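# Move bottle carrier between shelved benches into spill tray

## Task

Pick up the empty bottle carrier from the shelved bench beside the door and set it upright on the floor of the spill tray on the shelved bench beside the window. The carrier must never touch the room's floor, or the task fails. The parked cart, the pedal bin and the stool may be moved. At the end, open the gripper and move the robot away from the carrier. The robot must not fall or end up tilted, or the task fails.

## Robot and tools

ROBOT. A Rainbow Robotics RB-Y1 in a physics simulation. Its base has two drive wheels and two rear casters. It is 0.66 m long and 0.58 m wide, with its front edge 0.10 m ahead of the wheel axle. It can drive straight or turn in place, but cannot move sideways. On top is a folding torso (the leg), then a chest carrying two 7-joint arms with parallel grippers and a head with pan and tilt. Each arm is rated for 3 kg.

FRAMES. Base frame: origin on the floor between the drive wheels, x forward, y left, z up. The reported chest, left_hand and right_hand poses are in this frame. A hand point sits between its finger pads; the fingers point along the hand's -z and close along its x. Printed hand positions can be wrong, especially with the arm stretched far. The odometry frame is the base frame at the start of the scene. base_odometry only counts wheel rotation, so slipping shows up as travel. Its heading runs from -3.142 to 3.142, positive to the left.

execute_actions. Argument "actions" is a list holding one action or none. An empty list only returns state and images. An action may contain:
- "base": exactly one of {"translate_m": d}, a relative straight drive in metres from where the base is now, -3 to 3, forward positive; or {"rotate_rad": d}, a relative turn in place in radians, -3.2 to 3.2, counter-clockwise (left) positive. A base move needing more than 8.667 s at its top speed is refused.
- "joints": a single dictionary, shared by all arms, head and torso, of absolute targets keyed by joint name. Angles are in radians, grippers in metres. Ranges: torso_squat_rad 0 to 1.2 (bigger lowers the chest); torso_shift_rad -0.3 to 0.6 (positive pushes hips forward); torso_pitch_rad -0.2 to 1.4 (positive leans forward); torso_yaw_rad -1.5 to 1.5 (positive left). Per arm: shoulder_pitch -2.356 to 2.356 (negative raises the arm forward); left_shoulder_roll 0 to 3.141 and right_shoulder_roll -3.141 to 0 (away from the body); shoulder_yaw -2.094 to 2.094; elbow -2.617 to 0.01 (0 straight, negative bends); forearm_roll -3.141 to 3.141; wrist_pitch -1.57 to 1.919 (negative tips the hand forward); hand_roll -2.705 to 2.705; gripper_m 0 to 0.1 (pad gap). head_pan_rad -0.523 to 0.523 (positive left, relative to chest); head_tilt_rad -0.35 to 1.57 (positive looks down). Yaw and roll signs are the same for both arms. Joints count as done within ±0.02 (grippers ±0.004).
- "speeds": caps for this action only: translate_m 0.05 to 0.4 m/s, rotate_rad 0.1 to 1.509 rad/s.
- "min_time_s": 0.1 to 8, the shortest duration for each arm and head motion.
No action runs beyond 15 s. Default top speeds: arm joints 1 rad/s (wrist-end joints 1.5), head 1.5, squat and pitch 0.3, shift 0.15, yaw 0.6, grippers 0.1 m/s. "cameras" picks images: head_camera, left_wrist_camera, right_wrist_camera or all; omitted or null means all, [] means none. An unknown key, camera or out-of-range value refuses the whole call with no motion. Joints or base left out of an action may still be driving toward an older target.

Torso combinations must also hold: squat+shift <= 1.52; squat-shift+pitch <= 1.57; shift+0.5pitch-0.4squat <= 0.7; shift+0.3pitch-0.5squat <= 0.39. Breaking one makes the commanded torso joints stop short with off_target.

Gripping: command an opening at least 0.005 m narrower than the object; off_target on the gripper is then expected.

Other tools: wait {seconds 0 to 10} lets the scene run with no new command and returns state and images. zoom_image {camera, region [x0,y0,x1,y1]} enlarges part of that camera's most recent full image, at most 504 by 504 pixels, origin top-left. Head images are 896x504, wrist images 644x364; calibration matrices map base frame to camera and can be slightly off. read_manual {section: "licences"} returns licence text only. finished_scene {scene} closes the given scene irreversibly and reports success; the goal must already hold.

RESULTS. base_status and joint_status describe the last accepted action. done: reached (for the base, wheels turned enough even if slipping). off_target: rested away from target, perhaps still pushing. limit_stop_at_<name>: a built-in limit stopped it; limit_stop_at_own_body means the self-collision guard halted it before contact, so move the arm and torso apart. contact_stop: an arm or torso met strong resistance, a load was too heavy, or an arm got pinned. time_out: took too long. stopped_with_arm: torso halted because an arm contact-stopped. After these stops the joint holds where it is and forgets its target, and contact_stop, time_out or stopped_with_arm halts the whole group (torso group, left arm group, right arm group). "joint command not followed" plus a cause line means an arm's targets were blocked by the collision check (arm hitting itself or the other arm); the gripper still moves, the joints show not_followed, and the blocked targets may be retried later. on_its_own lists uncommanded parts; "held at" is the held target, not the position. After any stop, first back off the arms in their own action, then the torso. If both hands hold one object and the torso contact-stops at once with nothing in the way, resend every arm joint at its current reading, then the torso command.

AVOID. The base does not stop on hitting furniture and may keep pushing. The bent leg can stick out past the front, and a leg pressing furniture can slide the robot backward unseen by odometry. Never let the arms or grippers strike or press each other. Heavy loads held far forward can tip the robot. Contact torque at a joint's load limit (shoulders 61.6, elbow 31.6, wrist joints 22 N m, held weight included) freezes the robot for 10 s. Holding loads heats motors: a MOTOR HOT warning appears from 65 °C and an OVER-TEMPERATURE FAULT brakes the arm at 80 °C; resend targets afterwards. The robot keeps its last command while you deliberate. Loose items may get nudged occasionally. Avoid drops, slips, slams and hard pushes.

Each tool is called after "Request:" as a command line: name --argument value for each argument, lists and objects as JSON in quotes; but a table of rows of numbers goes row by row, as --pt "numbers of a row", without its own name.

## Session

Request:
execute_actions --actions '[]' --cameras '["head_camera"]'

Scene clock: 0.00 s.
base_odometry: x=+0.000 y=+0.000 heading=+0.000 (m, m, rad; odometry frame)
base_status: not commanded
joint_positions: torso_squat_rad=+0.350 torso_shift_rad=+0.000 torso_pitch_rad=+0.000 torso_yaw_rad=+0.000 left_shoulder_pitch_rad=-0.001 left_shoulder_roll_rad=+0.017 left_shoulder_yaw_rad=-0.016 left_elbow_rad=-0.100 left_forearm_roll_rad=+0.019 left_wrist_pitch_rad=+0.040 left_hand_roll_rad=-0.028 left_gripper_m=+0.100 right_shoulder_pitch_rad=-0.047 right_shoulder_roll_rad=-0.038 right_shoulder_yaw_rad=+0.040 right_elbow_rad=-0.258 right_forearm_roll_rad=-0.035 right_wrist_pitch_rad=+0.030 right_hand_roll_rad=+0.028 right_gripper_m=+0.099 head_pan_rad=+0.000 head_tilt_rad=+0.400
joint_status: not commanded
chest: x=-0.2283 y=-0.0010 z=+1.2474 quat_wxyz=(+1.000, +0.001, +0.000, +0.000) (m; base frame)
left_hand: x=-0.1881 y=+0.2320 z=+0.5639 quat_wxyz=(+0.999, +0.009, -0.030, -0.013) (m; base frame)
right_hand: x=-0.0760 y=-0.2415 z=+0.5774 quat_wxyz=(+0.990, -0.014, -0.136, +0.026) (m; base frame)
pictures: head_camera
camera_calibration (this result's frames):
head_camera: T_world_to_cam=[[0.033257, -0.998702, 0.0385772, -0.051109], [-0.356062, -0.0479053, -0.933234, 1.33304], [0.93387, 0.0173006, -0.357193, 0.653355], [0, 0, 0, 1]] pos_world=[-0.133803, 0.00151382, 1.47939]
Images, in order (width x height): head_camera 896x504.

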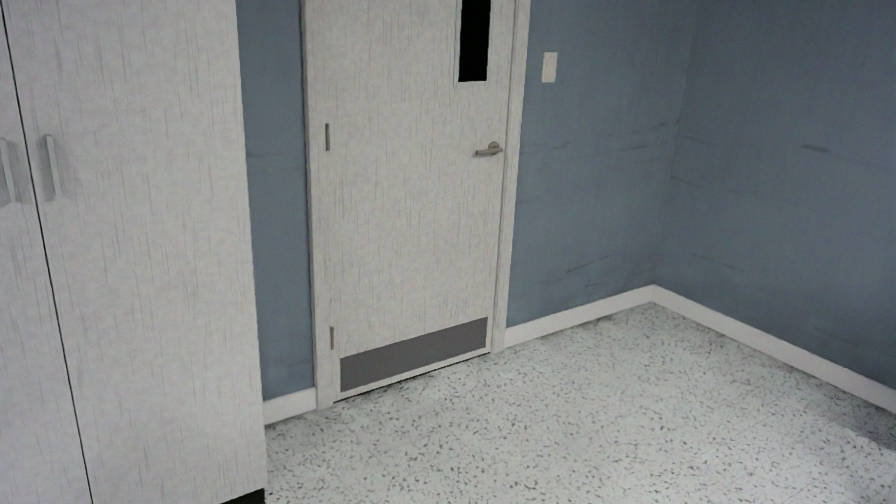

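Request:
execute_actions --actions '[{"base":{"rotate_rad":-1.0},"joints":{"head_tilt_rad":0.5,"torso_squat_rad":0}}]' --cameras '["head_camera"]'

Scene clock: 10.57 s.
base_odometry: x=+0.000 y=+0.000 heading=-1.000 (m, m, rad; odometry frame)
base_status: done
joint_positions: torso_squat_rad=+0.001 torso_shift_rad=+0.000 torso_pitch_rad=+0.000 torso_yaw_rad=+0.000 left_shoulder_pitch_rad=-0.001 left_shoulder_roll_rad=+0.017 left_shoulder_yaw_rad=-0.016 left_elbow_rad=-0.100 left_forearm_roll_rad=+0.019 left_wrist_pitch_rad=+0.040 left_hand_roll_rad=-0.028 left_gripper_m=+0.100 right_shoulder_pitch_rad=-0.047 right_shoulder_roll_rad=-0.038 right_shoulder_yaw_rad=+0.040 right_elbow_rad=-0.258 right_forearm_roll_rad=-0.035 right_wrist_pitch_rad=+0.030 right_hand_roll_rad=+0.028 right_gripper_m=+0.099 head_pan_rad=+0.000 head_tilt_rad=+0.500
joint_status: all done
chest: x=-0.2284 y=-0.0010 z=+1.2899 quat_wxyz=(+1.000, +0.001, +0.000, +0.000) (m; base frame)
left_hand: x=-0.1881 y=+0.2320 z=+0.6064 quat_wxyz=(+0.999, +0.009, -0.030, -0.013) (m; base frame)
right_hand: x=-0.0761 y=-0.2416 z=+0.6200 quat_wxyz=(+0.990, -0.014, -0.136, +0.026) (m; base frame)
pictures: head_camera
camera_calibration (this result's frames):
head_camera: T_world_to_cam=[[0.0370932, -0.998695, 0.0350965, -0.0468], [-0.447813, -0.0480089, -0.892837, 1.29359], [0.893358, 0.0174015, -0.449009, 0.79708], [0, 0, 0, 1]] pos_world=[-0.131054, 0.0014947, 1.51451]
Images, in order (width x height): head_camera 896x504.

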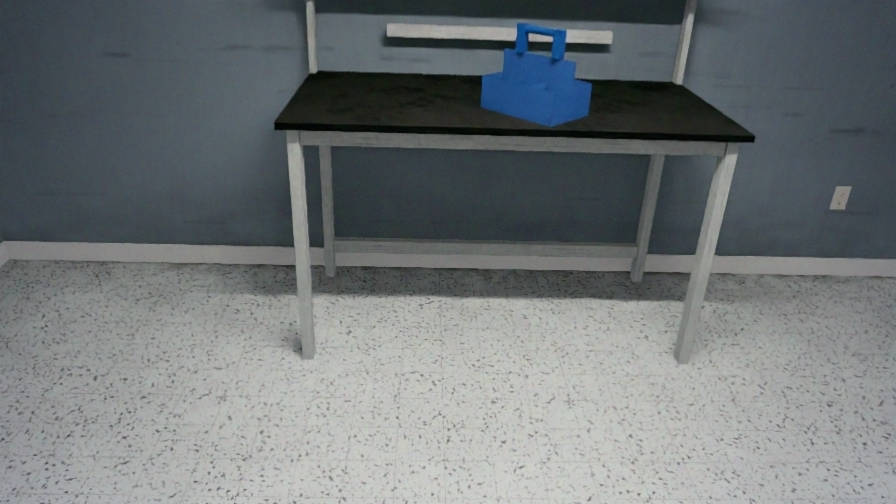

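Request:
execute_actions --actions '[{"base":{"translate_m":1.25},"joints":{"head_pan_rad":-0.1,"head_tilt_rad":0.55,"right_shoulder_pitch_rad":-1.88,"right_shoulder_roll_rad":-0.459,"right_shoulder_yaw_rad":-0.33,"right_elbow_rad":-0.01,"right_forearm_roll_rad":0,"right_wrist_pitch_rad":1.91,"right_hand_roll_rad":0.6,"right_gripper_m":0.1,"torso_yaw_rad":-0.4,"head_pan_rad":0.25}}]' --cameras '["head_camera"]'

Scene clock: 25.97 s.
base_odometry: x=+0.675 y=-1.052 heading=-1.000 (m, m, rad; odometry frame)
base_status: done
joint_positions: torso_squat_rad=+0.000 torso_shift_rad=+0.000 torso_pitch_rad=+0.000 torso_yaw_rad=-0.400 left_shoulder_pitch_rad=-0.001 left_shoulder_roll_rad=+0.017 left_shoulder_yaw_rad=-0.016 left_elbow_rad=-0.100 left_forearm_roll_rad=+0.019 left_wrist_pitch_rad=+0.040 left_hand_roll_rad=-0.028 left_gripper_m=+0.100 right_shoulder_pitch_rad=-1.880 right_shoulder_roll_rad=-0.459 right_shoulder_yaw_rad=-0.330 right_elbow_rad=-0.010 right_forearm_roll_rad=+0.000 right_wrist_pitch_rad=+1.910 right_hand_roll_rad=+0.600 right_gripper_m=+0.099 head_pan_rad=+0.250 head_tilt_rad=+0.550
joint_status: all done
chest: x=-0.2283 y=-0.0010 z=+1.2899 quat_wxyz=(+0.980, +0.001, +0.000, -0.199) (m; base frame)
left_hand: x=-0.1008 y=+0.1980 z=+0.6064 quat_wxyz=(+0.977, +0.002, -0.031, -0.211) (m; base frame)
right_hand: x=+0.1490 y=-0.3997 z=+1.3130 quat_wxyz=(+0.995, +0.000, +0.001, +0.100) (m; base frame)
pictures: head_camera
camera_calibration (this result's frames):
head_camera: T_world_to_cam=[[-0.111383, -0.99322, 0.0332865, -0.0833824], [-0.493708, 0.0262347, -0.869232, 1.24842], [0.862465, -0.113251, -0.493283, 0.856989], [0, 0, 0, 1]] pos_world=[-0.132054, -0.018514, 1.51068]
Images, in order (width x height): head_camera 896x504.

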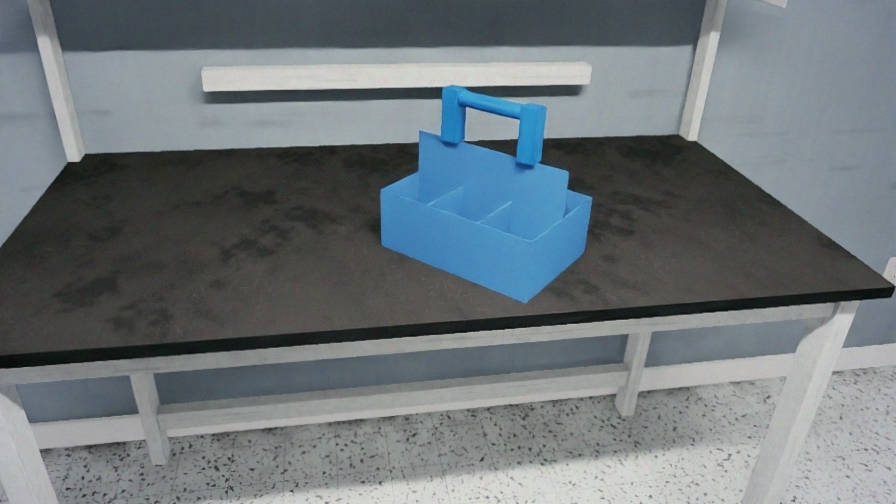

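Request:
execute_actions --actions '[{"joints":{"torso_yaw_rad":0,"right_hand_roll_rad":-0.73,"head_pan_rad":-0.2,"head_tilt_rad":0.7},"base":{"translate_m":0.635}}]' --cameras '["head_camera","right_wrist_camera"]'

Request:
execute_actions --actions '[{"joints":{"torso_squat_rad":0.5}}]' --cameras '["head_camera","right_wrist_camera"]'

Scene clock: 45.87 s.
base_odometry: x=+1.018 y=-1.587 heading=-1.001 (m, m, rad; odometry frame)
base_status: done
joint_positions: torso_squat_rad=+0.000 torso_shift_rad=+0.000 torso_pitch_rad=+0.000 torso_yaw_rad=+0.000 left_shoulder_pitch_rad=-0.001 left_shoulder_roll_rad=+0.017 left_shoulder_yaw_rad=-0.016 left_elbow_rad=-0.100 left_forearm_roll_rad=+0.019 left_wrist_pitch_rad=+0.040 left_hand_roll_rad=-0.028 left_gripper_m=+0.100 right_shoulder_pitch_rad=-1.880 right_shoulder_roll_rad=-0.459 right_shoulder_yaw_rad=-0.330 right_elbow_rad=-0.010 right_forearm_roll_rad=+0.000 right_wrist_pitch_rad=+1.910 right_hand_roll_rad=-0.730 right_gripper_m=+0.099 head_pan_rad=-0.200 head_tilt_rad=+0.700
joint_status: all done
chest: x=-0.2284 y=-0.0010 z=+1.2899 quat_wxyz=(+1.000, +0.001, +0.000, +0.000) (m; base frame)
left_hand: x=-0.1881 y=+0.2319 z=+0.6064 quat_wxyz=(+0.999, +0.009, -0.030, -0.013) (m; base frame)
right_hand: x=+0.2745 y=-0.2213 z=+1.3131 quat_wxyz=(+0.934, -0.001, +0.000, -0.357) (m; base frame)
pictures: head_camera, right_wrist_camera
camera_calibration (this result's frames):
head_camera: T_world_to_cam=[[-0.156066, -0.987374, 0.0271125, -0.0747354], [-0.613736, 0.0754279, -0.7859, 1.10018], [0.773933, -0.139292, -0.617759, 1.02363], [0, 0, 0, 1]] pos_world=[-0.128665, -0.0141923, 1.49902]
right_wrist_camera: T_world_to_cam=[[-0.762484, 0.646657, 0.0212645, 0.325535], [0.51818, 0.590654, 0.618561, -0.786086], [0.387437, 0.482662, -0.785449, 1.11793], [0, 0, 0, 1]] pos_world=[0.222423, -0.285785, 1.35739]
Images, in order (width x height): head_camera 896x504, right_wrist_camera 644x364.

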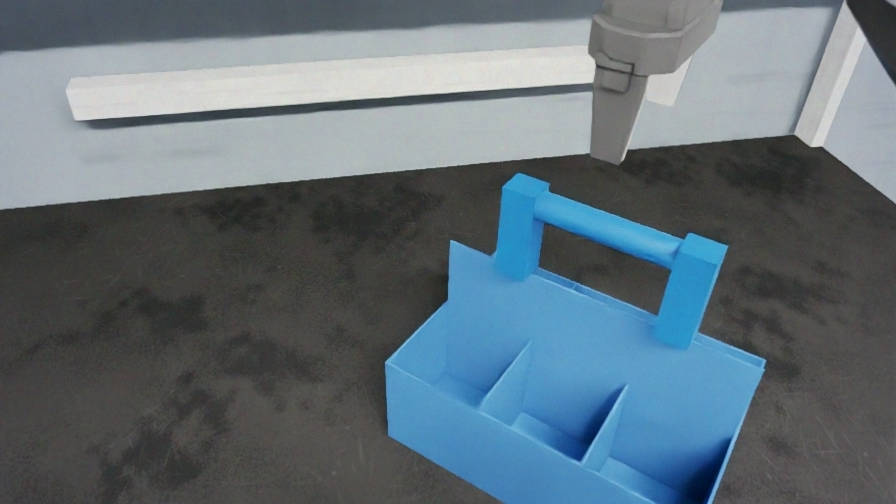

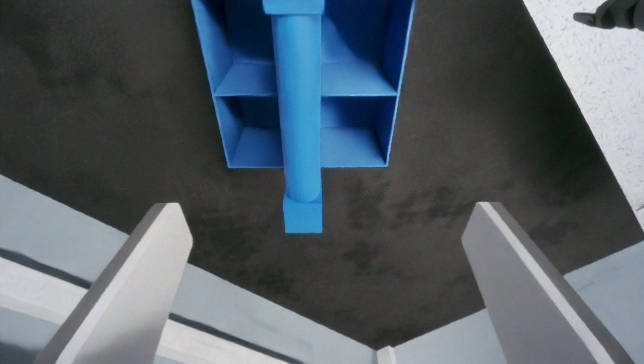

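Scene clock: 48.33 s.
base_odometry: x=+1.018 y=-1.587 heading=-1.001 (m, m, rad; odometry frame)
base_status: not commanded
joint_positions: torso_squat_rad=+0.500 torso_shift_rad=+0.000 torso_pitch_rad=+0.000 torso_yaw_rad=+0.000 left_shoulder_pitch_rad=-0.001 left_shoulder_roll_rad=+0.017 left_shoulder_yaw_rad=-0.016 left_elbow_rad=-0.100 left_forearm_roll_rad=+0.019 left_wrist_pitch_rad=+0.040 left_hand_roll_rad=-0.028 left_gripper_m=+0.100 right_shoulder_pitch_rad=-1.880 right_shoulder_roll_rad=-0.459 right_shoulder_yaw_rad=-0.330 right_elbow_rad=-0.010 right_forearm_roll_rad=+0.000 right_wrist_pitch_rad=+1.910 right_hand_roll_rad=-0.730 right_gripper_m=+0.099 head_pan_rad=-0.200 head_tilt_rad=+0.700
joint_status: all done
chest: x=-0.2284 y=-0.0009 z=+1.2042 quat_wxyz=(+1.000, +0.001, +0.000, +0.000) (m; base frame)
left_hand: x=-0.1880 y=+0.2320 z=+0.5208 quat_wxyz=(+0.999, +0.009, -0.031, -0.013) (m; base frame)
right_hand: x=+0.2745 y=-0.2212 z=+1.2275 quat_wxyz=(+0.934, -0.001, +0.000, -0.357) (m; base frame)
pictures: head_camera, right_wrist_camera
camera_calibration (this result's frames):
head_camera: T_world_to_cam=[[-0.156069, -0.987375, 0.0270897, -0.072316], [-0.613633, 0.0754297, -0.78598, 1.03294], [0.774013, -0.13929, -0.617658, 0.970632], [0, 0, 0, 1]] pos_world=[-0.128725, -0.0141173, 1.41334]
right_wrist_camera: T_world_to_cam=[[-0.762486, 0.646659, 0.0211679, 0.3274], [0.518103, 0.590653, 0.618626, -0.733208], [0.387537, 0.482661, -0.7854, 1.05056], [0, 0, 0, 1]] pos_world=[0.222382, -0.28571, 1.27176]
Images, in order (width x height): head_camera 896x504, right_wrist_camera 644x364.

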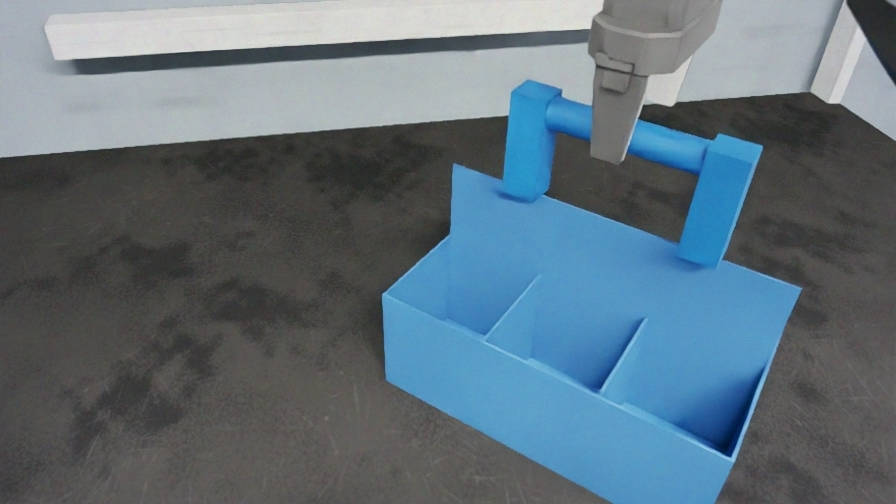

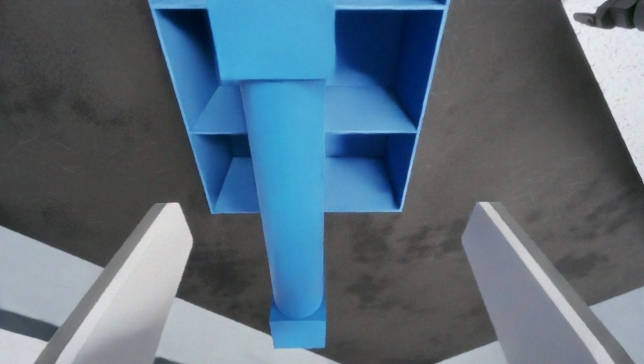

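Request:
execute_actions --actions '[{"joints":{"torso_squat_rad":0.635},"base":{"translate_m":0.017}}]' --cameras '["head_camera","right_wrist_camera"]'

Request:
execute_actions --actions '[{"joints":{"right_gripper_m":0.01}}]' --cameras '["head_camera"]'

Scene clock: 69.13 s.
base_odometry: x=+1.027 y=-1.601 heading=-1.002 (m, m, rad; odometry frame)
base_status: done
joint_positions: torso_squat_rad=+0.635 torso_shift_rad=+0.000 torso_pitch_rad=+0.000 torso_yaw_rad=+0.000 left_shoulder_pitch_rad=-0.001 left_shoulder_roll_rad=+0.017 left_shoulder_yaw_rad=-0.016 left_elbow_rad=-0.100 left_forearm_roll_rad=+0.019 left_wrist_pitch_rad=+0.040 left_hand_roll_rad=-0.028 left_gripper_m=+0.100 right_shoulder_pitch_rad=-1.880 right_shoulder_roll_rad=-0.459 right_shoulder_yaw_rad=-0.330 right_elbow_rad=-0.010 right_forearm_roll_rad=+0.000 right_wrist_pitch_rad=+1.910 right_hand_roll_rad=-0.730 right_gripper_m=+0.099 head_pan_rad=-0.200 head_tilt_rad=+0.700
joint_status: all done
chest: x=-0.2284 y=-0.0009 z=+1.1535 quat_wxyz=(+1.000, +0.001, +0.000, +0.000) (m; base frame)
left_hand: x=-0.1879 y=+0.2321 z=+0.4700 quat_wxyz=(+0.999, +0.009, -0.031, -0.013) (m; base frame)
right_hand: x=+0.2745 y=-0.2212 z=+1.1767 quat_wxyz=(+0.934, -0.001, +0.000, -0.357) (m; base frame)
pictures: head_camera, right_wrist_camera
camera_calibration (this result's frames):
head_camera: T_world_to_cam=[[-0.156085, -0.987372, 0.0270877, -0.0708959], [-0.613636, 0.0754419, -0.785977, 0.993045], [0.774008, -0.139301, -0.617663, 0.939278], [0, 0, 0, 1]] pos_world=[-0.128706, -0.0140751, 1.36259]
right_wrist_camera: T_world_to_cam=[[-0.762458, 0.646691, 0.0211791, 0.328457], [0.518133, 0.590626, 0.618627, -0.701844], [0.387552, 0.482651, -0.785399, 1.01067], [0, 0, 0, 1]] pos_world=[0.222394, -0.285686, 1.22101]
Images, in order (width x height): head_camera 896x504, right_wrist_camera 644x364.

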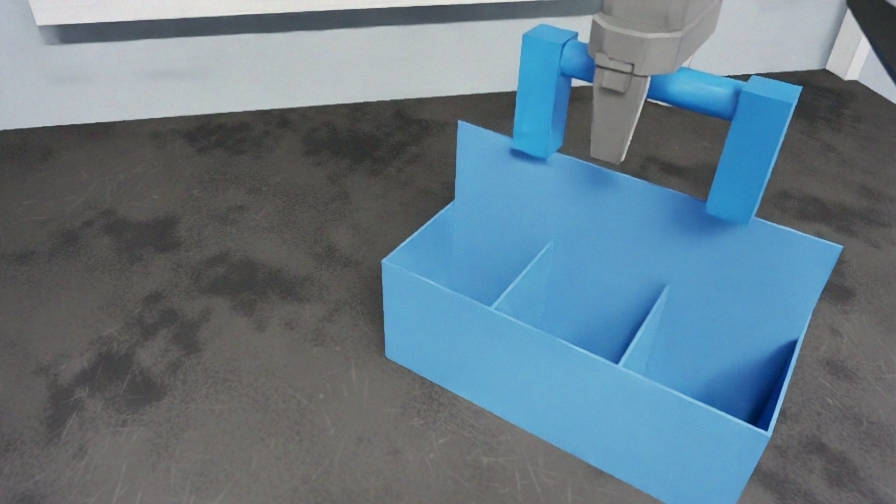

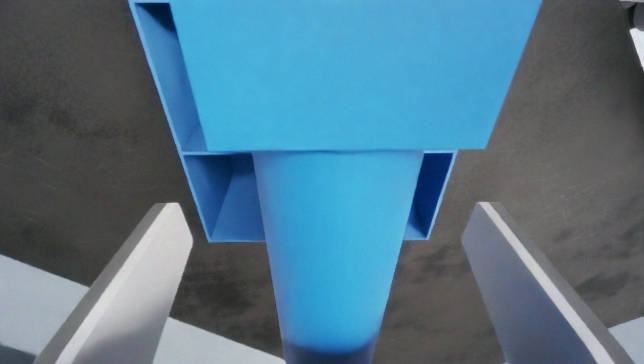

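Scene clock: 70.50 s.
base_odometry: x=+1.027 y=-1.601 heading=-1.002 (m, m, rad; odometry frame)
base_status: not commanded
joint_positions: torso_squat_rad=+0.635 torso_shift_rad=+0.000 torso_pitch_rad=+0.000 torso_yaw_rad=+0.000 left_shoulder_pitch_rad=-0.001 left_shoulder_roll_rad=+0.017 left_shoulder_yaw_rad=-0.016 left_elbow_rad=-0.100 left_forearm_roll_rad=+0.019 left_wrist_pitch_rad=+0.040 left_hand_roll_rad=-0.028 left_gripper_m=+0.100 right_shoulder_pitch_rad=-1.880 right_shoulder_roll_rad=-0.459 right_shoulder_yaw_rad=-0.330 right_elbow_rad=-0.010 right_forearm_roll_rad=+0.000 right_wrist_pitch_rad=+1.910 right_hand_roll_rad=-0.730 right_gripper_m=+0.024 head_pan_rad=-0.200 head_tilt_rad=+0.700
joint_status: right_gripper_m off_target (ended at +0.024, target +0.010)
chest: x=-0.2284 y=-0.0009 z=+1.1535 quat_wxyz=(+1.000, +0.001, +0.000, +0.000) (m; base frame)
left_hand: x=-0.1879 y=+0.2321 z=+0.4700 quat_wxyz=(+0.999, +0.009, -0.031, -0.013) (m; base frame)
right_hand: x=+0.2745 y=-0.2212 z=+1.1767 quat_wxyz=(+0.934, -0.001, +0.000, -0.357) (m; base frame)
pictures: head_camera
camera_calibration (this result's frames):
head_camera: T_world_to_cam=[[-0.156085, -0.987372, 0.0270882, -0.0708963], [-0.613638, 0.075442, -0.785975, 0.993044], [0.774006, -0.139302, -0.617664, 0.939279], [0, 0, 0, 1]] pos_world=[-0.128705, -0.0140751, 1.36259]
Images, in order (width x height): head_camera 896x504.

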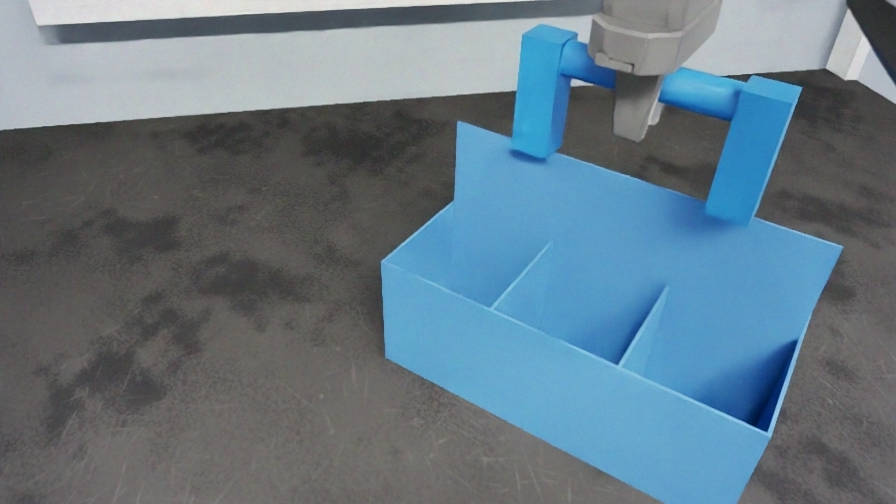

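Request:
execute_actions --actions '[{"joints":{"torso_squat_rad":0.45}}]' --cameras '[]'

Request:
execute_actions --actions '[{"joints":{"torso_squat_rad":0,"right_hand_roll_rad":0,"head_tilt_rad":0.35,"head_pan_rad":0.25},"base":{"translate_m":-0.7},"min_time_s":2}]' --cameras '[]'

Request:
execute_actions --actions '[{"base":{"rotate_rad":3.0}}]' --cameras '["head_camera"]'

Scene clock: 82.73 s.
base_odometry: x=+1.027 y=-1.601 heading=-1.002 (m, m, rad; odometry frame)
base_status: not commanded
joint_positions: torso_squat_rad=+0.450 torso_shift_rad=+0.000 torso_pitch_rad=+0.000 torso_yaw_rad=+0.000 left_shoulder_pitch_rad=-0.001 left_shoulder_roll_rad=+0.017 left_shoulder_yaw_rad=-0.016 left_elbow_rad=-0.100 left_forearm_roll_rad=+0.019 left_wrist_pitch_rad=+0.040 left_hand_roll_rad=-0.028 left_gripper_m=+0.100 right_shoulder_pitch_rad=-1.880 right_shoulder_roll_rad=-0.459 right_shoulder_yaw_rad=-0.330 right_elbow_rad=-0.010 right_forearm_roll_rad=+0.000 right_wrist_pitch_rad=+1.910 right_hand_roll_rad=-0.730 right_gripper_m=+0.024 head_pan_rad=-0.200 head_tilt_rad=+0.700
joint_status: all done
chest: x=-0.2282 y=-0.0010 z=+1.2202 quat_wxyz=(+1.000, +0.001, +0.000, +0.000) (m; base frame)
left_hand: x=-0.1880 y=+0.2320 z=+0.5367 quat_wxyz=(+0.999, +0.009, -0.030, -0.013) (m; base frame)
right_hand: x=+0.2746 y=-0.2213 z=+1.2432 quat_wxyz=(+0.934, -0.001, +0.001, -0.357) (m; base frame)
pictures: none
No camera images: the call's "cameras" was empty. Leave "cameras" out to get every camera's image.

Scene clock: 85.97 s.
base_odometry: x=+0.650 y=-1.011 heading=-1.003 (m, m, rad; odometry frame)
base_status: done
joint_positions: torso_squat_rad=+0.000 torso_shift_rad=+0.000 torso_pitch_rad=+0.000 torso_yaw_rad=+0.000 left_shoulder_pitch_rad=-0.001 left_shoulder_roll_rad=+0.017 left_shoulder_yaw_rad=-0.016 left_elbow_rad=-0.100 left_forearm_roll_rad=+0.019 left_wrist_pitch_rad=+0.040 left_hand_roll_rad=-0.028 left_gripper_m=+0.100 right_shoulder_pitch_rad=-1.880 right_shoulder_roll_rad=-0.459 right_shoulder_yaw_rad=-0.330 right_elbow_rad=-0.010 right_forearm_roll_rad=+0.000 right_wrist_pitch_rad=+1.910 right_hand_roll_rad=+0.000 right_gripper_m=+0.024 head_pan_rad=+0.250 head_tilt_rad=+0.350
joint_status: all done
chest: x=-0.2284 y=-0.0010 z=+1.2899 quat_wxyz=(+1.000, +0.001, +0.000, +0.000) (m; base frame)
left_hand: x=-0.1880 y=+0.2320 z=+0.6065 quat_wxyz=(+0.999, +0.009, -0.030, -0.013) (m; base frame)
right_hand: x=+0.2744 y=-0.2214 z=+1.3129 quat_wxyz=(+1.000, +0.000, +0.001, +0.000) (m; base frame)
pictures: none
No camera images: the call's "cameras" was empty. Leave "cameras" out to get every camera's image.

Scene clock: 91.20 s.
base_odometry: x=+0.650 y=-1.011 heading=+1.997 (m, m, rad; odometry frame)
base_status: done
joint_positions: torso_squat_rad=+0.000 torso_shift_rad=+0.000 torso_pitch_rad=+0.000 torso_yaw_rad=+0.000 left_shoulder_pitch_rad=-0.001 left_shoulder_roll_rad=+0.017 left_shoulder_yaw_rad=-0.016 left_elbow_rad=-0.100 left_forearm_roll_rad=+0.019 left_wrist_pitch_rad=+0.040 left_hand_roll_rad=-0.028 left_gripper_m=+0.100 right_shoulder_pitch_rad=-1.880 right_shoulder_roll_rad=-0.459 right_shoulder_yaw_rad=-0.330 right_elbow_rad=-0.010 right_forearm_roll_rad=+0.000 right_wrist_pitch_rad=+1.910 right_hand_roll_rad=+0.000 right_gripper_m=+0.024 head_pan_rad=+0.250 head_tilt_rad=+0.350
joint_status: not commanded
chest: x=-0.2284 y=-0.0011 z=+1.2899 quat_wxyz=(+1.000, +0.001, +0.000, +0.000) (m; base frame)
left_hand: x=-0.1880 y=+0.2320 z=+0.6065 quat_wxyz=(+0.999, +0.009, -0.030, -0.013) (m; base frame)
right_hand: x=+0.2744 y=-0.2214 z=+1.3129 quat_wxyz=(+1.000, +0.000, +0.001, +0.000) (m; base frame)
pictures: head_camera
camera_calibration (this result's frames):
head_camera: T_world_to_cam=[[0.276803, -0.960084, 0.040233, -0.00495741], [-0.287697, -0.122749, -0.949823, 1.41145], [0.916848, 0.251339, -0.31019, 0.595429], [0, 0, 0, 1]] pos_world=[-0.138477, 0.0188399, 1.52552]
Images, in order (width x height): head_camera 896x504.

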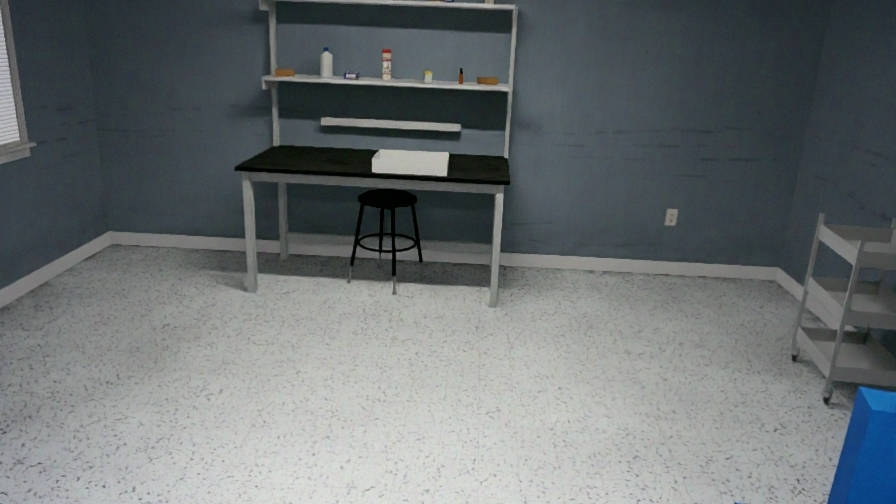

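Request:
execute_actions --actions '[{"base":{"rotate_rad":0.48}}]' --cameras '[]'

Request:
execute_actions --actions '[{"base":{"translate_m":2.7}}]' --cameras '[]'

Request:
execute_actions --actions '[{"base":{"rotate_rad":-0.32},"joints":{"torso_yaw_rad":-0.55,"head_pan_rad":0.4,"head_tilt_rad":0.65}}]' --cameras '["head_camera"]'

Scene clock: 113.40 s.
base_odometry: x=+0.650 y=-1.011 heading=+2.477 (m, m, rad; odometry frame)
base_status: done
joint_positions: torso_squat_rad=+0.000 torso_shift_rad=+0.000 torso_pitch_rad=+0.000 torso_yaw_rad=+0.000 left_shoulder_pitch_rad=-0.001 left_shoulder_roll_rad=+0.017 left_shoulder_yaw_rad=-0.016 left_elbow_rad=-0.100 left_forearm_roll_rad=+0.019 left_wrist_pitch_rad=+0.040 left_hand_roll_rad=-0.028 left_gripper_m=+0.100 right_shoulder_pitch_rad=-1.880 right_shoulder_roll_rad=-0.459 right_shoulder_yaw_rad=-0.330 right_elbow_rad=-0.010 right_forearm_roll_rad=+0.000 right_wrist_pitch_rad=+1.910 right_hand_roll_rad=+0.000 right_gripper_m=+0.024 head_pan_rad=+0.250 head_tilt_rad=+0.350
joint_status: not commanded
chest: x=-0.2284 y=-0.0011 z=+1.2899 quat_wxyz=(+1.000, +0.001, +0.000, +0.000) (m; base frame)
left_hand: x=-0.1880 y=+0.2320 z=+0.6065 quat_wxyz=(+0.999, +0.009, -0.030, -0.013) (m; base frame)
right_hand: x=+0.2744 y=-0.2214 z=+1.3129 quat_wxyz=(+1.000, +0.000, +0.001, +0.000) (m; base frame)
pictures: none
No camera images: the call's "cameras" was empty. Leave "cameras" out to get every camera's image.

Scene clock: 121.50 s.
base_odometry: x=-1.476 y=+0.654 heading=+2.477 (m, m, rad; odometry frame)
base_status: done
joint_positions: torso_squat_rad=+0.000 torso_shift_rad=+0.000 torso_pitch_rad=+0.000 torso_yaw_rad=+0.000 left_shoulder_pitch_rad=-0.001 left_shoulder_roll_rad=+0.017 left_shoulder_yaw_rad=-0.016 left_elbow_rad=-0.100 left_forearm_roll_rad=+0.019 left_wrist_pitch_rad=+0.040 left_hand_roll_rad=-0.028 left_gripper_m=+0.100 right_shoulder_pitch_rad=-1.880 right_shoulder_roll_rad=-0.459 right_shoulder_yaw_rad=-0.330 right_elbow_rad=-0.010 right_forearm_roll_rad=+0.000 right_wrist_pitch_rad=+1.910 right_hand_roll_rad=+0.000 right_gripper_m=+0.024 head_pan_rad=+0.250 head_tilt_rad=+0.350
joint_status: not commanded
chest: x=-0.2283 y=-0.0011 z=+1.2899 quat_wxyz=(+1.000, +0.001, +0.000, +0.000) (m; base frame)
left_hand: x=-0.1880 y=+0.2320 z=+0.6065 quat_wxyz=(+0.999, +0.009, -0.030, -0.013) (m; base frame)
right_hand: x=+0.2745 y=-0.2214 z=+1.3128 quat_wxyz=(+1.000, +0.000, +0.001, +0.000) (m; base frame)
pictures: none
No camera images: the call's "cameras" was empty. Leave "cameras" out to get every camera's image.

Scene clock: 123.40 s.
base_odometry: x=-1.476 y=+0.653 heading=+2.158 (m, m, rad; odometry frame)
base_status: done
joint_positions: torso_squat_rad=+0.000 torso_shift_rad=+0.000 torso_pitch_rad=+0.000 torso_yaw_rad=-0.550 left_shoulder_pitch_rad=-0.001 left_shoulder_roll_rad=+0.017 left_shoulder_yaw_rad=-0.016 left_elbow_rad=-0.100 left_forearm_roll_rad=+0.019 left_wrist_pitch_rad=+0.040 left_hand_roll_rad=-0.028 left_gripper_m=+0.100 right_shoulder_pitch_rad=-1.880 right_shoulder_roll_rad=-0.459 right_shoulder_yaw_rad=-0.330 right_elbow_rad=-0.010 right_forearm_roll_rad=+0.000 right_wrist_pitch_rad=+1.910 right_hand_roll_rad=+0.000 right_gripper_m=+0.024 head_pan_rad=+0.400 head_tilt_rad=+0.650
joint_status: all done
chest: x=-0.2283 y=-0.0010 z=+1.2899 quat_wxyz=(+0.962, +0.001, +0.000, -0.272) (m; base frame)
left_hand: x=-0.0726 y=+0.1768 z=+0.6064 quat_wxyz=(+0.958, +0.000, -0.031, -0.284) (m; base frame)
right_hand: x=+0.0851 y=-0.4518 z=+1.3125 quat_wxyz=(+0.962, +0.000, +0.001, -0.272) (m; base frame)
pictures: head_camera
camera_calibration (this result's frames):
head_camera: T_world_to_cam=[[-0.108203, -0.993701, 0.0291655, -0.0797421], [-0.577104, 0.0388979, -0.815743, 1.15074], [0.809471, -0.105097, -0.577678, 0.972673], [0, 0, 0, 1]] pos_world=[-0.131879, -0.0217759, 1.50293]
Images, in order (width x height): head_camera 896x504.

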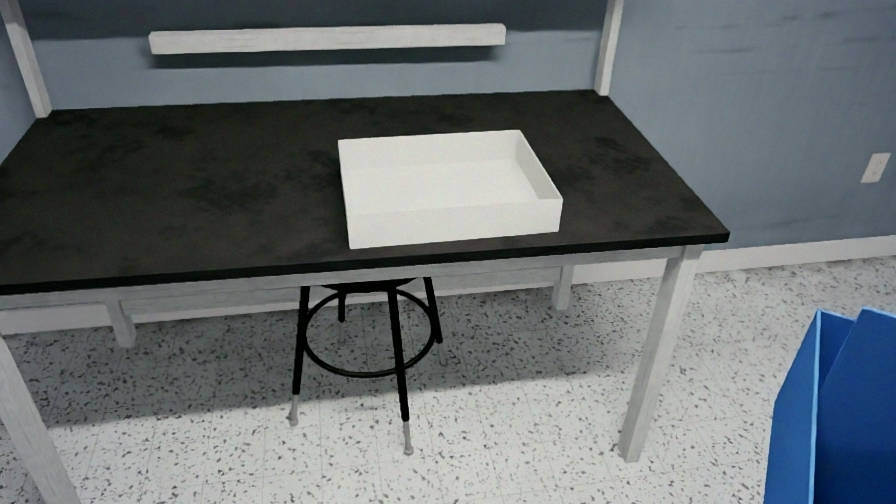

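Request:
execute_actions --actions '[{"base":{"translate_m":0.74},"joints":{"torso_yaw_rad":0.13,"right_hand_roll_rad":-0.055,"head_pan_rad":-0.25,"head_tilt_rad":0.95,"torso_squat_rad":0.55}}]' --cameras '["head_camera"]'

Scene clock: 140.73 s.
base_odometry: x=-1.885 y=+1.270 heading=+2.157 (m, m, rad; odometry frame)
base_status: done
joint_positions: torso_squat_rad=+0.550 torso_shift_rad=+0.000 torso_pitch_rad=+0.000 torso_yaw_rad=+0.130 left_shoulder_pitch_rad=-0.001 left_shoulder_roll_rad=+0.017 left_shoulder_yaw_rad=-0.016 left_elbow_rad=-0.100 left_forearm_roll_rad=+0.019 left_wrist_pitch_rad=+0.040 left_hand_roll_rad=-0.028 left_gripper_m=+0.100 right_shoulder_pitch_rad=-1.880 right_shoulder_roll_rad=-0.459 right_shoulder_yaw_rad=-0.330 right_elbow_rad=-0.010 right_forearm_roll_rad=+0.000 right_wrist_pitch_rad=+1.910 right_hand_roll_rad=-0.055 right_gripper_m=+0.024 head_pan_rad=-0.250 head_tilt_rad=+0.950
joint_status: all done
chest: x=-0.2282 y=-0.0010 z=+1.1867 quat_wxyz=(+0.998, +0.001, +0.000, +0.065) (m; base frame)
left_hand: x=-0.2184 y=+0.2353 z=+0.5032 quat_wxyz=(+0.998, +0.011, -0.030, +0.052) (m; base frame)
right_hand: x=+0.2989 y=-0.1542 z=+1.2096 quat_wxyz=(+0.999, +0.000, +0.001, +0.037) (m; base frame)
pictures: head_camera
camera_calibration (this result's frames):
head_camera: T_world_to_cam=[[-0.0710452, -0.997353, 0.015494, -0.0354183], [-0.791868, 0.0469486, -0.608885, 0.73663], [0.606546, -0.0555275, -0.793107, 1.16877], [0, 0, 0, 1]] pos_world=[-0.128113, -0.00500959, 1.37603]
Images, in order (width x height): head_camera 896x504.

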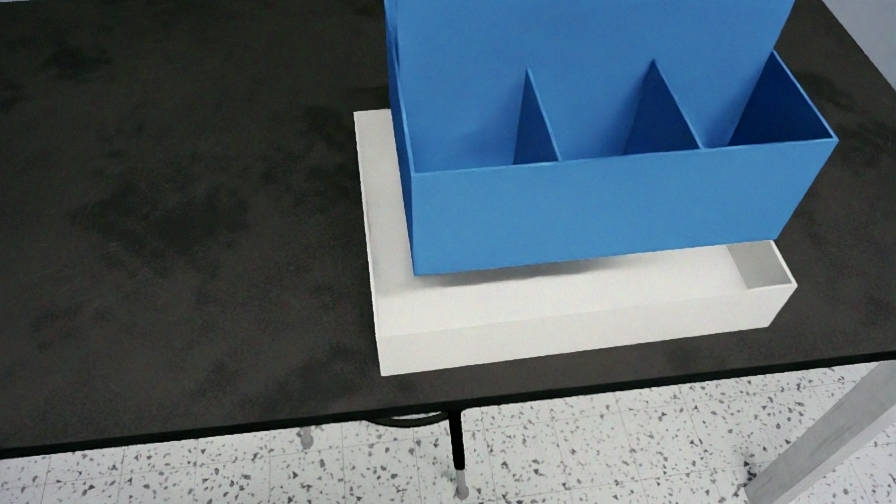

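Request:
execute_actions --actions '[{"base":{"translate_m":0.07},"joints":{"torso_squat_rad":0.72}}]' --cameras '["head_camera"]'

Scene clock: 157.70 s.
base_odometry: x=-1.924 y=+1.328 heading=+2.157 (m, m, rad; odometry frame)
base_status: done
joint_positions: torso_squat_rad=+0.720 torso_shift_rad=+0.000 torso_pitch_rad=+0.000 torso_yaw_rad=+0.130 left_shoulder_pitch_rad=-0.001 left_shoulder_roll_rad=+0.017 left_shoulder_yaw_rad=-0.016 left_elbow_rad=-0.100 left_forearm_roll_rad=+0.019 left_wrist_pitch_rad=+0.040 left_hand_roll_rad=-0.028 left_gripper_m=+0.100 right_shoulder_pitch_rad=-1.880 right_shoulder_roll_rad=-0.459 right_shoulder_yaw_rad=-0.330 right_elbow_rad=-0.010 right_forearm_roll_rad=+0.000 right_wrist_pitch_rad=+1.910 right_hand_roll_rad=-0.055 right_gripper_m=+0.024 head_pan_rad=-0.250 head_tilt_rad=+0.950
joint_status: all done
chest: x=-0.2282 y=-0.0009 z=+1.1162 quat_wxyz=(+0.998, +0.001, +0.000, +0.065) (m; base frame)
left_hand: x=-0.2183 y=+0.2354 z=+0.4327 quat_wxyz=(+0.998, +0.011, -0.030, +0.052) (m; base frame)
right_hand: x=+0.2988 y=-0.1542 z=+1.1391 quat_wxyz=(+0.999, +0.000, +0.001, +0.037) (m; base frame)
pictures: head_camera
camera_calibration (this result's frames):
head_camera: T_world_to_cam=[[-0.0710499, -0.997353, 0.0154854, -0.0342553], [-0.791805, 0.0469519, -0.608966, 0.693785], [0.606627, -0.0555284, -0.793045, 1.11282], [0, 0, 0, 1]] pos_world=[-0.128156, -0.00494619, 1.30554]
Images, in order (width x height): head_camera 896x504.

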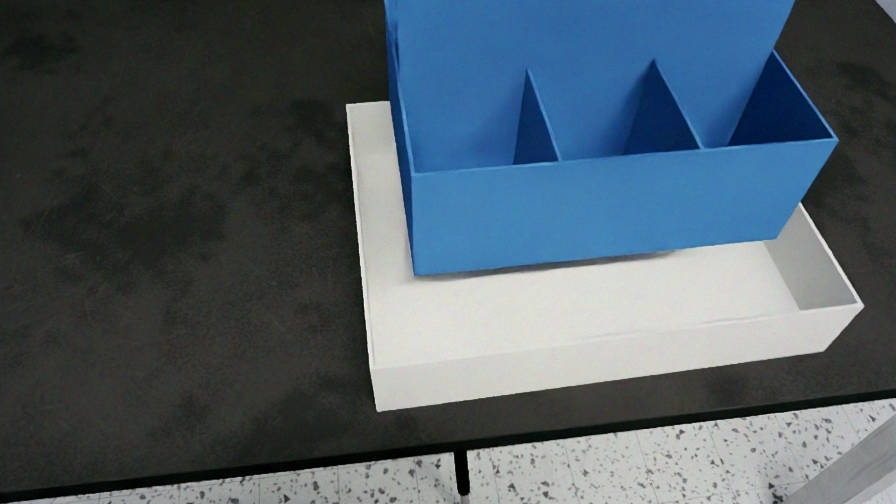

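Request:
execute_actions --actions '[{"joints":{"torso_squat_rad":0.9}}]' --cameras '["head_camera"]'

Request:
execute_actions --actions '[{"joints":{"torso_squat_rad":0.93}}]' --cameras '["head_camera"]'

Scene clock: 166.03 s.
base_odometry: x=-1.924 y=+1.328 heading=+2.157 (m, m, rad; odometry frame)
base_status: not commanded
joint_positions: torso_squat_rad=+0.900 torso_shift_rad=+0.000 torso_pitch_rad=+0.000 torso_yaw_rad=+0.130 left_shoulder_pitch_rad=-0.001 left_shoulder_roll_rad=+0.017 left_shoulder_yaw_rad=-0.016 left_elbow_rad=-0.100 left_forearm_roll_rad=+0.019 left_wrist_pitch_rad=+0.040 left_hand_roll_rad=-0.028 left_gripper_m=+0.100 right_shoulder_pitch_rad=-1.880 right_shoulder_roll_rad=-0.459 right_shoulder_yaw_rad=-0.330 right_elbow_rad=-0.010 right_forearm_roll_rad=+0.000 right_wrist_pitch_rad=+1.910 right_hand_roll_rad=-0.055 right_gripper_m=+0.024 head_pan_rad=-0.250 head_tilt_rad=+0.950
joint_status: all done
chest: x=-0.2283 y=-0.0008 z=+1.0251 quat_wxyz=(+0.998, +0.001, +0.000, +0.065) (m; base frame)
left_hand: x=-0.2183 y=+0.2354 z=+0.3416 quat_wxyz=(+0.998, +0.011, -0.030, +0.052) (m; base frame)
right_hand: x=+0.2988 y=-0.1541 z=+1.0480 quat_wxyz=(+0.999, +0.000, +0.001, +0.037) (m; base frame)
pictures: head_camera
camera_calibration (this result's frames):
head_camera: T_world_to_cam=[[-0.071051, -0.997353, 0.01548, -0.0327572], [-0.791762, 0.0469521, -0.609023, 0.638341], [0.606684, -0.0555281, -0.793002, 1.04052], [0, 0, 0, 1]] pos_world=[-0.128178, -0.00486399, 1.2144]
Images, in order (width x height): head_camera 896x504.

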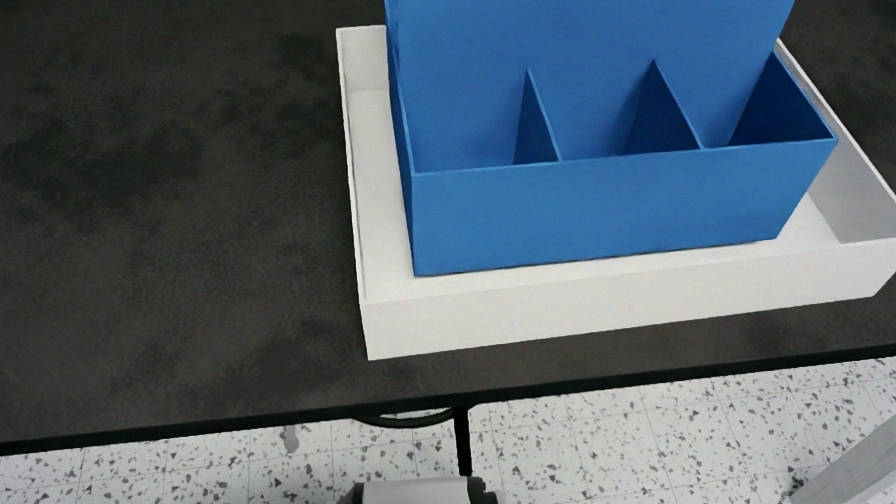

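Scene clock: 166.77 s.
base_odometry: x=-1.924 y=+1.328 heading=+2.157 (m, m, rad; odometry frame)
base_status: not commanded
joint_positions: torso_squat_rad=+0.930 torso_shift_rad=+0.000 torso_pitch_rad=+0.000 torso_yaw_rad=+0.130 left_shoulder_pitch_rad=-0.001 left_shoulder_roll_rad=+0.017 left_shoulder_yaw_rad=-0.016 left_elbow_rad=-0.100 left_forearm_roll_rad=+0.019 left_wrist_pitch_rad=+0.040 left_hand_roll_rad=-0.028 left_gripper_m=+0.100 right_shoulder_pitch_rad=-1.880 right_shoulder_roll_rad=-0.459 right_shoulder_yaw_rad=-0.330 right_elbow_rad=-0.010 right_forearm_roll_rad=+0.000 right_wrist_pitch_rad=+1.910 right_hand_roll_rad=-0.055 right_gripper_m=+0.024 head_pan_rad=-0.250 head_tilt_rad=+0.950
joint_status: all done
chest: x=-0.2283 y=-0.0008 z=+1.0084 quat_wxyz=(+0.998, +0.001, +0.000, +0.065) (m; base frame)
left_hand: x=-0.2183 y=+0.2355 z=+0.3250 quat_wxyz=(+0.998, +0.011, -0.030, +0.052) (m; base frame)
right_hand: x=+0.2988 y=-0.1541 z=+1.0314 quat_wxyz=(+0.999, +0.000, +0.001, +0.037) (m; base frame)
pictures: head_camera
camera_calibration (this result's frames):
head_camera: T_world_to_cam=[[-0.0710509, -0.997353, 0.0154789, -0.0324836], [-0.791755, 0.0469521, -0.609032, 0.628217], [0.606693, -0.0555278, -0.792994, 1.02732], [0, 0, 0, 1]] pos_world=[-0.128181, -0.00484903, 1.19776]
Images, in order (width x height): head_camera 896x504.

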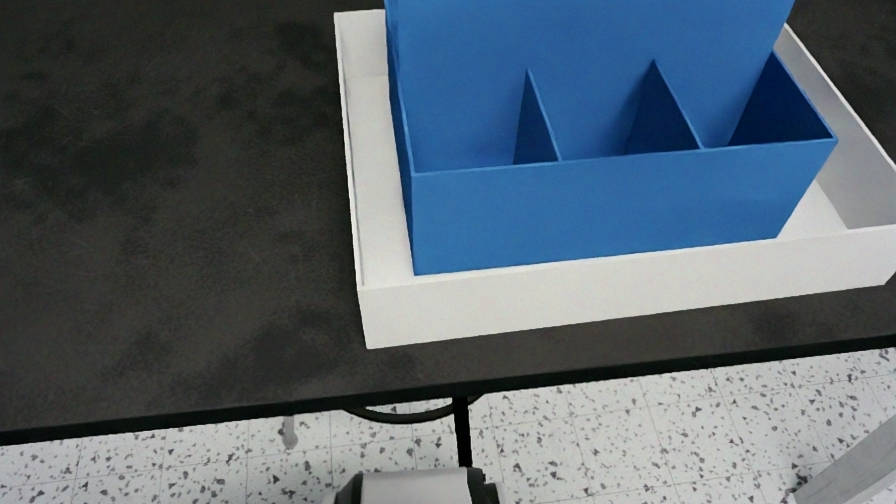

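Request:
execute_actions --actions '[{"joints":{"torso_squat_rad":0.955}}]' --cameras '["head_camera"]'

Scene clock: 171.27 s.
base_odometry: x=-1.924 y=+1.328 heading=+2.157 (m, m, rad; odometry frame)
base_status: not commanded
joint_positions: torso_squat_rad=+0.955 torso_shift_rad=-0.001 torso_pitch_rad=-0.002 torso_yaw_rad=+0.130 left_shoulder_pitch_rad=-0.001 left_shoulder_roll_rad=+0.017 left_shoulder_yaw_rad=-0.016 left_elbow_rad=-0.100 left_forearm_roll_rad=+0.019 left_wrist_pitch_rad=+0.040 left_hand_roll_rad=-0.028 left_gripper_m=+0.100 right_shoulder_pitch_rad=-1.885 right_shoulder_roll_rad=-0.461 right_shoulder_yaw_rad=-0.330 right_elbow_rad=-0.012 right_forearm_roll_rad=+0.000 right_wrist_pitch_rad=+1.910 right_hand_roll_rad=-0.055 right_gripper_m=+0.024 head_pan_rad=-0.250 head_tilt_rad=+0.950
joint_status: all done
chest: x=-0.2289 y=-0.0007 z=+0.9942 quat_wxyz=(+0.998, +0.001, -0.001, +0.065) (m; base frame)
left_hand: x=-0.2180 y=+0.2354 z=+0.3107 quat_wxyz=(+0.998, +0.010, -0.031, +0.052) (m; base frame)
right_hand: x=+0.2989 y=-0.1537 z=+1.0213 quat_wxyz=(+0.999, +0.000, -0.004, +0.037) (m; base frame)
pictures: head_camera
camera_calibration (this result's frames):
head_camera: T_world_to_cam=[[-0.07107, -0.99735, 0.0155831, -0.0323262], [-0.790926, 0.0468277, -0.610118, 0.62035], [0.607771, -0.0556862, -0.792157, 1.01584], [0, 0, 0, 1]] pos_world=[-0.129044, -0.00472193, 1.18369]
Images, in order (width x height): head_camera 896x504.

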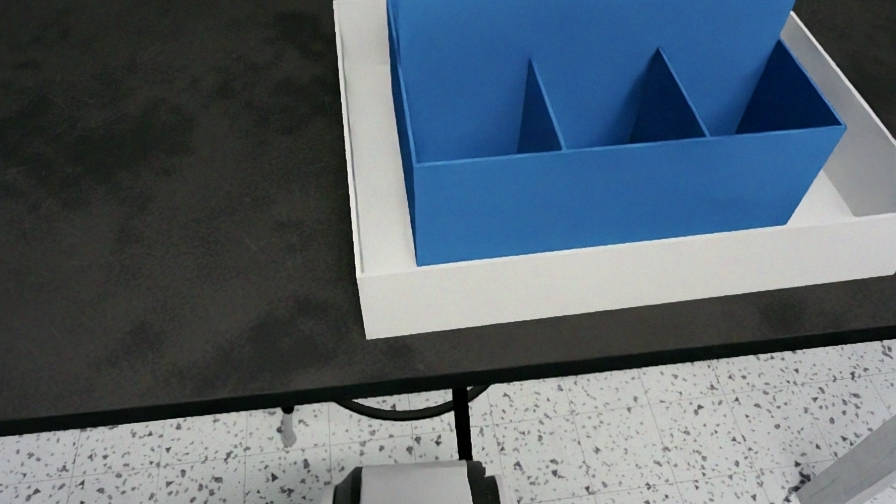

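Request:
execute_actions --actions '[{"joints":{"right_gripper_m":0.08}}]' --cameras '[]'

Request:
execute_actions --actions '[{"joints":{"torso_squat_rad":0.76}}]' --cameras '[]'

Request:
execute_actions --actions '[{"base":{"translate_m":-0.6},"joints":{"head_tilt_rad":0.55,"torso_squat_rad":0.3}}]' --cameras '["head_camera"]'

Scene clock: 180.30 s.
base_odometry: x=-1.924 y=+1.328 heading=+2.157 (m, m, rad; odometry frame)
base_status: not commanded
joint_positions: torso_squat_rad=+0.955 torso_shift_rad=+0.000 torso_pitch_rad=+0.000 torso_yaw_rad=+0.130 left_shoulder_pitch_rad=-0.001 left_shoulder_roll_rad=+0.017 left_shoulder_yaw_rad=-0.016 left_elbow_rad=-0.100 left_forearm_roll_rad=+0.019 left_wrist_pitch_rad=+0.040 left_hand_roll_rad=-0.028 left_gripper_m=+0.100 right_shoulder_pitch_rad=-1.881 right_shoulder_roll_rad=-0.459 right_shoulder_yaw_rad=-0.330 right_elbow_rad=-0.010 right_forearm_roll_rad=+0.000 right_wrist_pitch_rad=+1.910 right_hand_roll_rad=-0.055 right_gripper_m=+0.080 head_pan_rad=-0.250 head_tilt_rad=+0.950
joint_status: all done
chest: x=-0.2283 y=-0.0008 z=+0.9943 quat_wxyz=(+0.998, +0.001, +0.000, +0.065) (m; base frame)
left_hand: x=-0.2183 y=+0.2354 z=+0.3108 quat_wxyz=(+0.998, +0.011, -0.030, +0.052) (m; base frame)
right_hand: x=+0.2989 y=-0.1541 z=+1.0179 quat_wxyz=(+0.999, +0.000, +0.000, +0.037) (m; base frame)
pictures: none
No camera images: the call's "cameras" was empty. Leave "cameras" out to get every camera's image.

Scene clock: 181.73 s.
base_odometry: x=-1.924 y=+1.328 heading=+2.157 (m, m, rad; odometry frame)
base_status: not commanded
joint_positions: torso_squat_rad=+0.760 torso_shift_rad=+0.000 torso_pitch_rad=+0.000 torso_yaw_rad=+0.130 left_shoulder_pitch_rad=-0.001 left_shoulder_roll_rad=+0.017 left_shoulder_yaw_rad=-0.016 left_elbow_rad=-0.100 left_forearm_roll_rad=+0.019 left_wrist_pitch_rad=+0.040 left_hand_roll_rad=-0.028 left_gripper_m=+0.100 right_shoulder_pitch_rad=-1.880 right_shoulder_roll_rad=-0.459 right_shoulder_yaw_rad=-0.330 right_elbow_rad=-0.010 right_forearm_roll_rad=+0.000 right_wrist_pitch_rad=+1.910 right_hand_roll_rad=-0.055 right_gripper_m=+0.080 head_pan_rad=-0.250 head_tilt_rad=+0.950
joint_status: all done
chest: x=-0.2282 y=-0.0008 z=+1.0973 quat_wxyz=(+0.998, +0.001, +0.000, +0.065) (m; base frame)
left_hand: x=-0.2184 y=+0.2354 z=+0.4138 quat_wxyz=(+0.998, +0.011, -0.030, +0.052) (m; base frame)
right_hand: x=+0.2989 y=-0.1542 z=+1.1206 quat_wxyz=(+0.999, +0.000, +0.000, +0.037) (m; base frame)
pictures: none
No camera images: the call's "cameras" was empty. Leave "cameras" out to get every camera's image.

Scene clock: 184.80 s.
base_odometry: x=-1.593 y=+0.828 heading=+2.155 (m, m, rad; odometry frame)
base_status: done
joint_positions: torso_squat_rad=+0.300 torso_shift_rad=+0.000 torso_pitch_rad=+0.000 torso_yaw_rad=+0.130 left_shoulder_pitch_rad=-0.001 left_shoulder_roll_rad=+0.017 left_shoulder_yaw_rad=-0.016 left_elbow_rad=-0.100 left_forearm_roll_rad=+0.019 left_wrist_pitch_rad=+0.040 left_hand_roll_rad=-0.028 left_gripper_m=+0.100 right_shoulder_pitch_rad=-1.880 right_shoulder_roll_rad=-0.459 right_shoulder_yaw_rad=-0.330 right_elbow_rad=-0.010 right_forearm_roll_rad=+0.000 right_wrist_pitch_rad=+1.910 right_hand_roll_rad=-0.055 right_gripper_m=+0.080 head_pan_rad=-0.250 head_tilt_rad=+0.550
joint_status: all done
chest: x=-0.2284 y=-0.0010 z=+1.2587 quat_wxyz=(+0.998, +0.001, +0.000, +0.065) (m; base frame)
left_hand: x=-0.2184 y=+0.2352 z=+0.5752 quat_wxyz=(+0.998, +0.011, -0.030, +0.052) (m; base frame)
right_hand: x=+0.2988 y=-0.1543 z=+1.2820 quat_wxyz=(+0.999, +0.000, +0.000, +0.037) (m; base frame)
pictures: head_camera
camera_calibration (this result's frames):
head_camera: T_world_to_cam=[[-0.0814003, -0.996128, 0.033211, -0.0645463], [-0.494263, 0.011409, -0.869238, 1.22162], [0.865493, -0.0871712, -0.493277, 0.842145], [0, 0, 0, 1]] pos_world=[-0.130324, -0.00482302, 1.47943]
Images, in order (width x height): head_camera 896x504.

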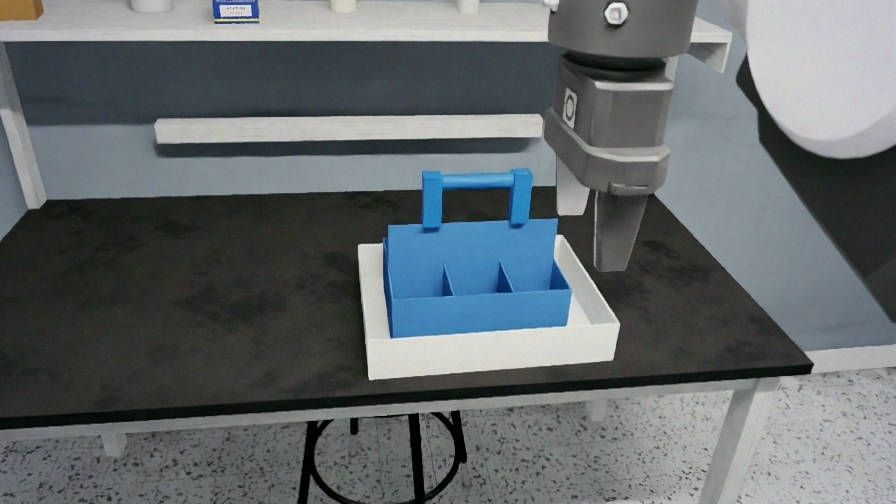

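Request:
finished_scene --scene 2

The scene is finished: the task was done.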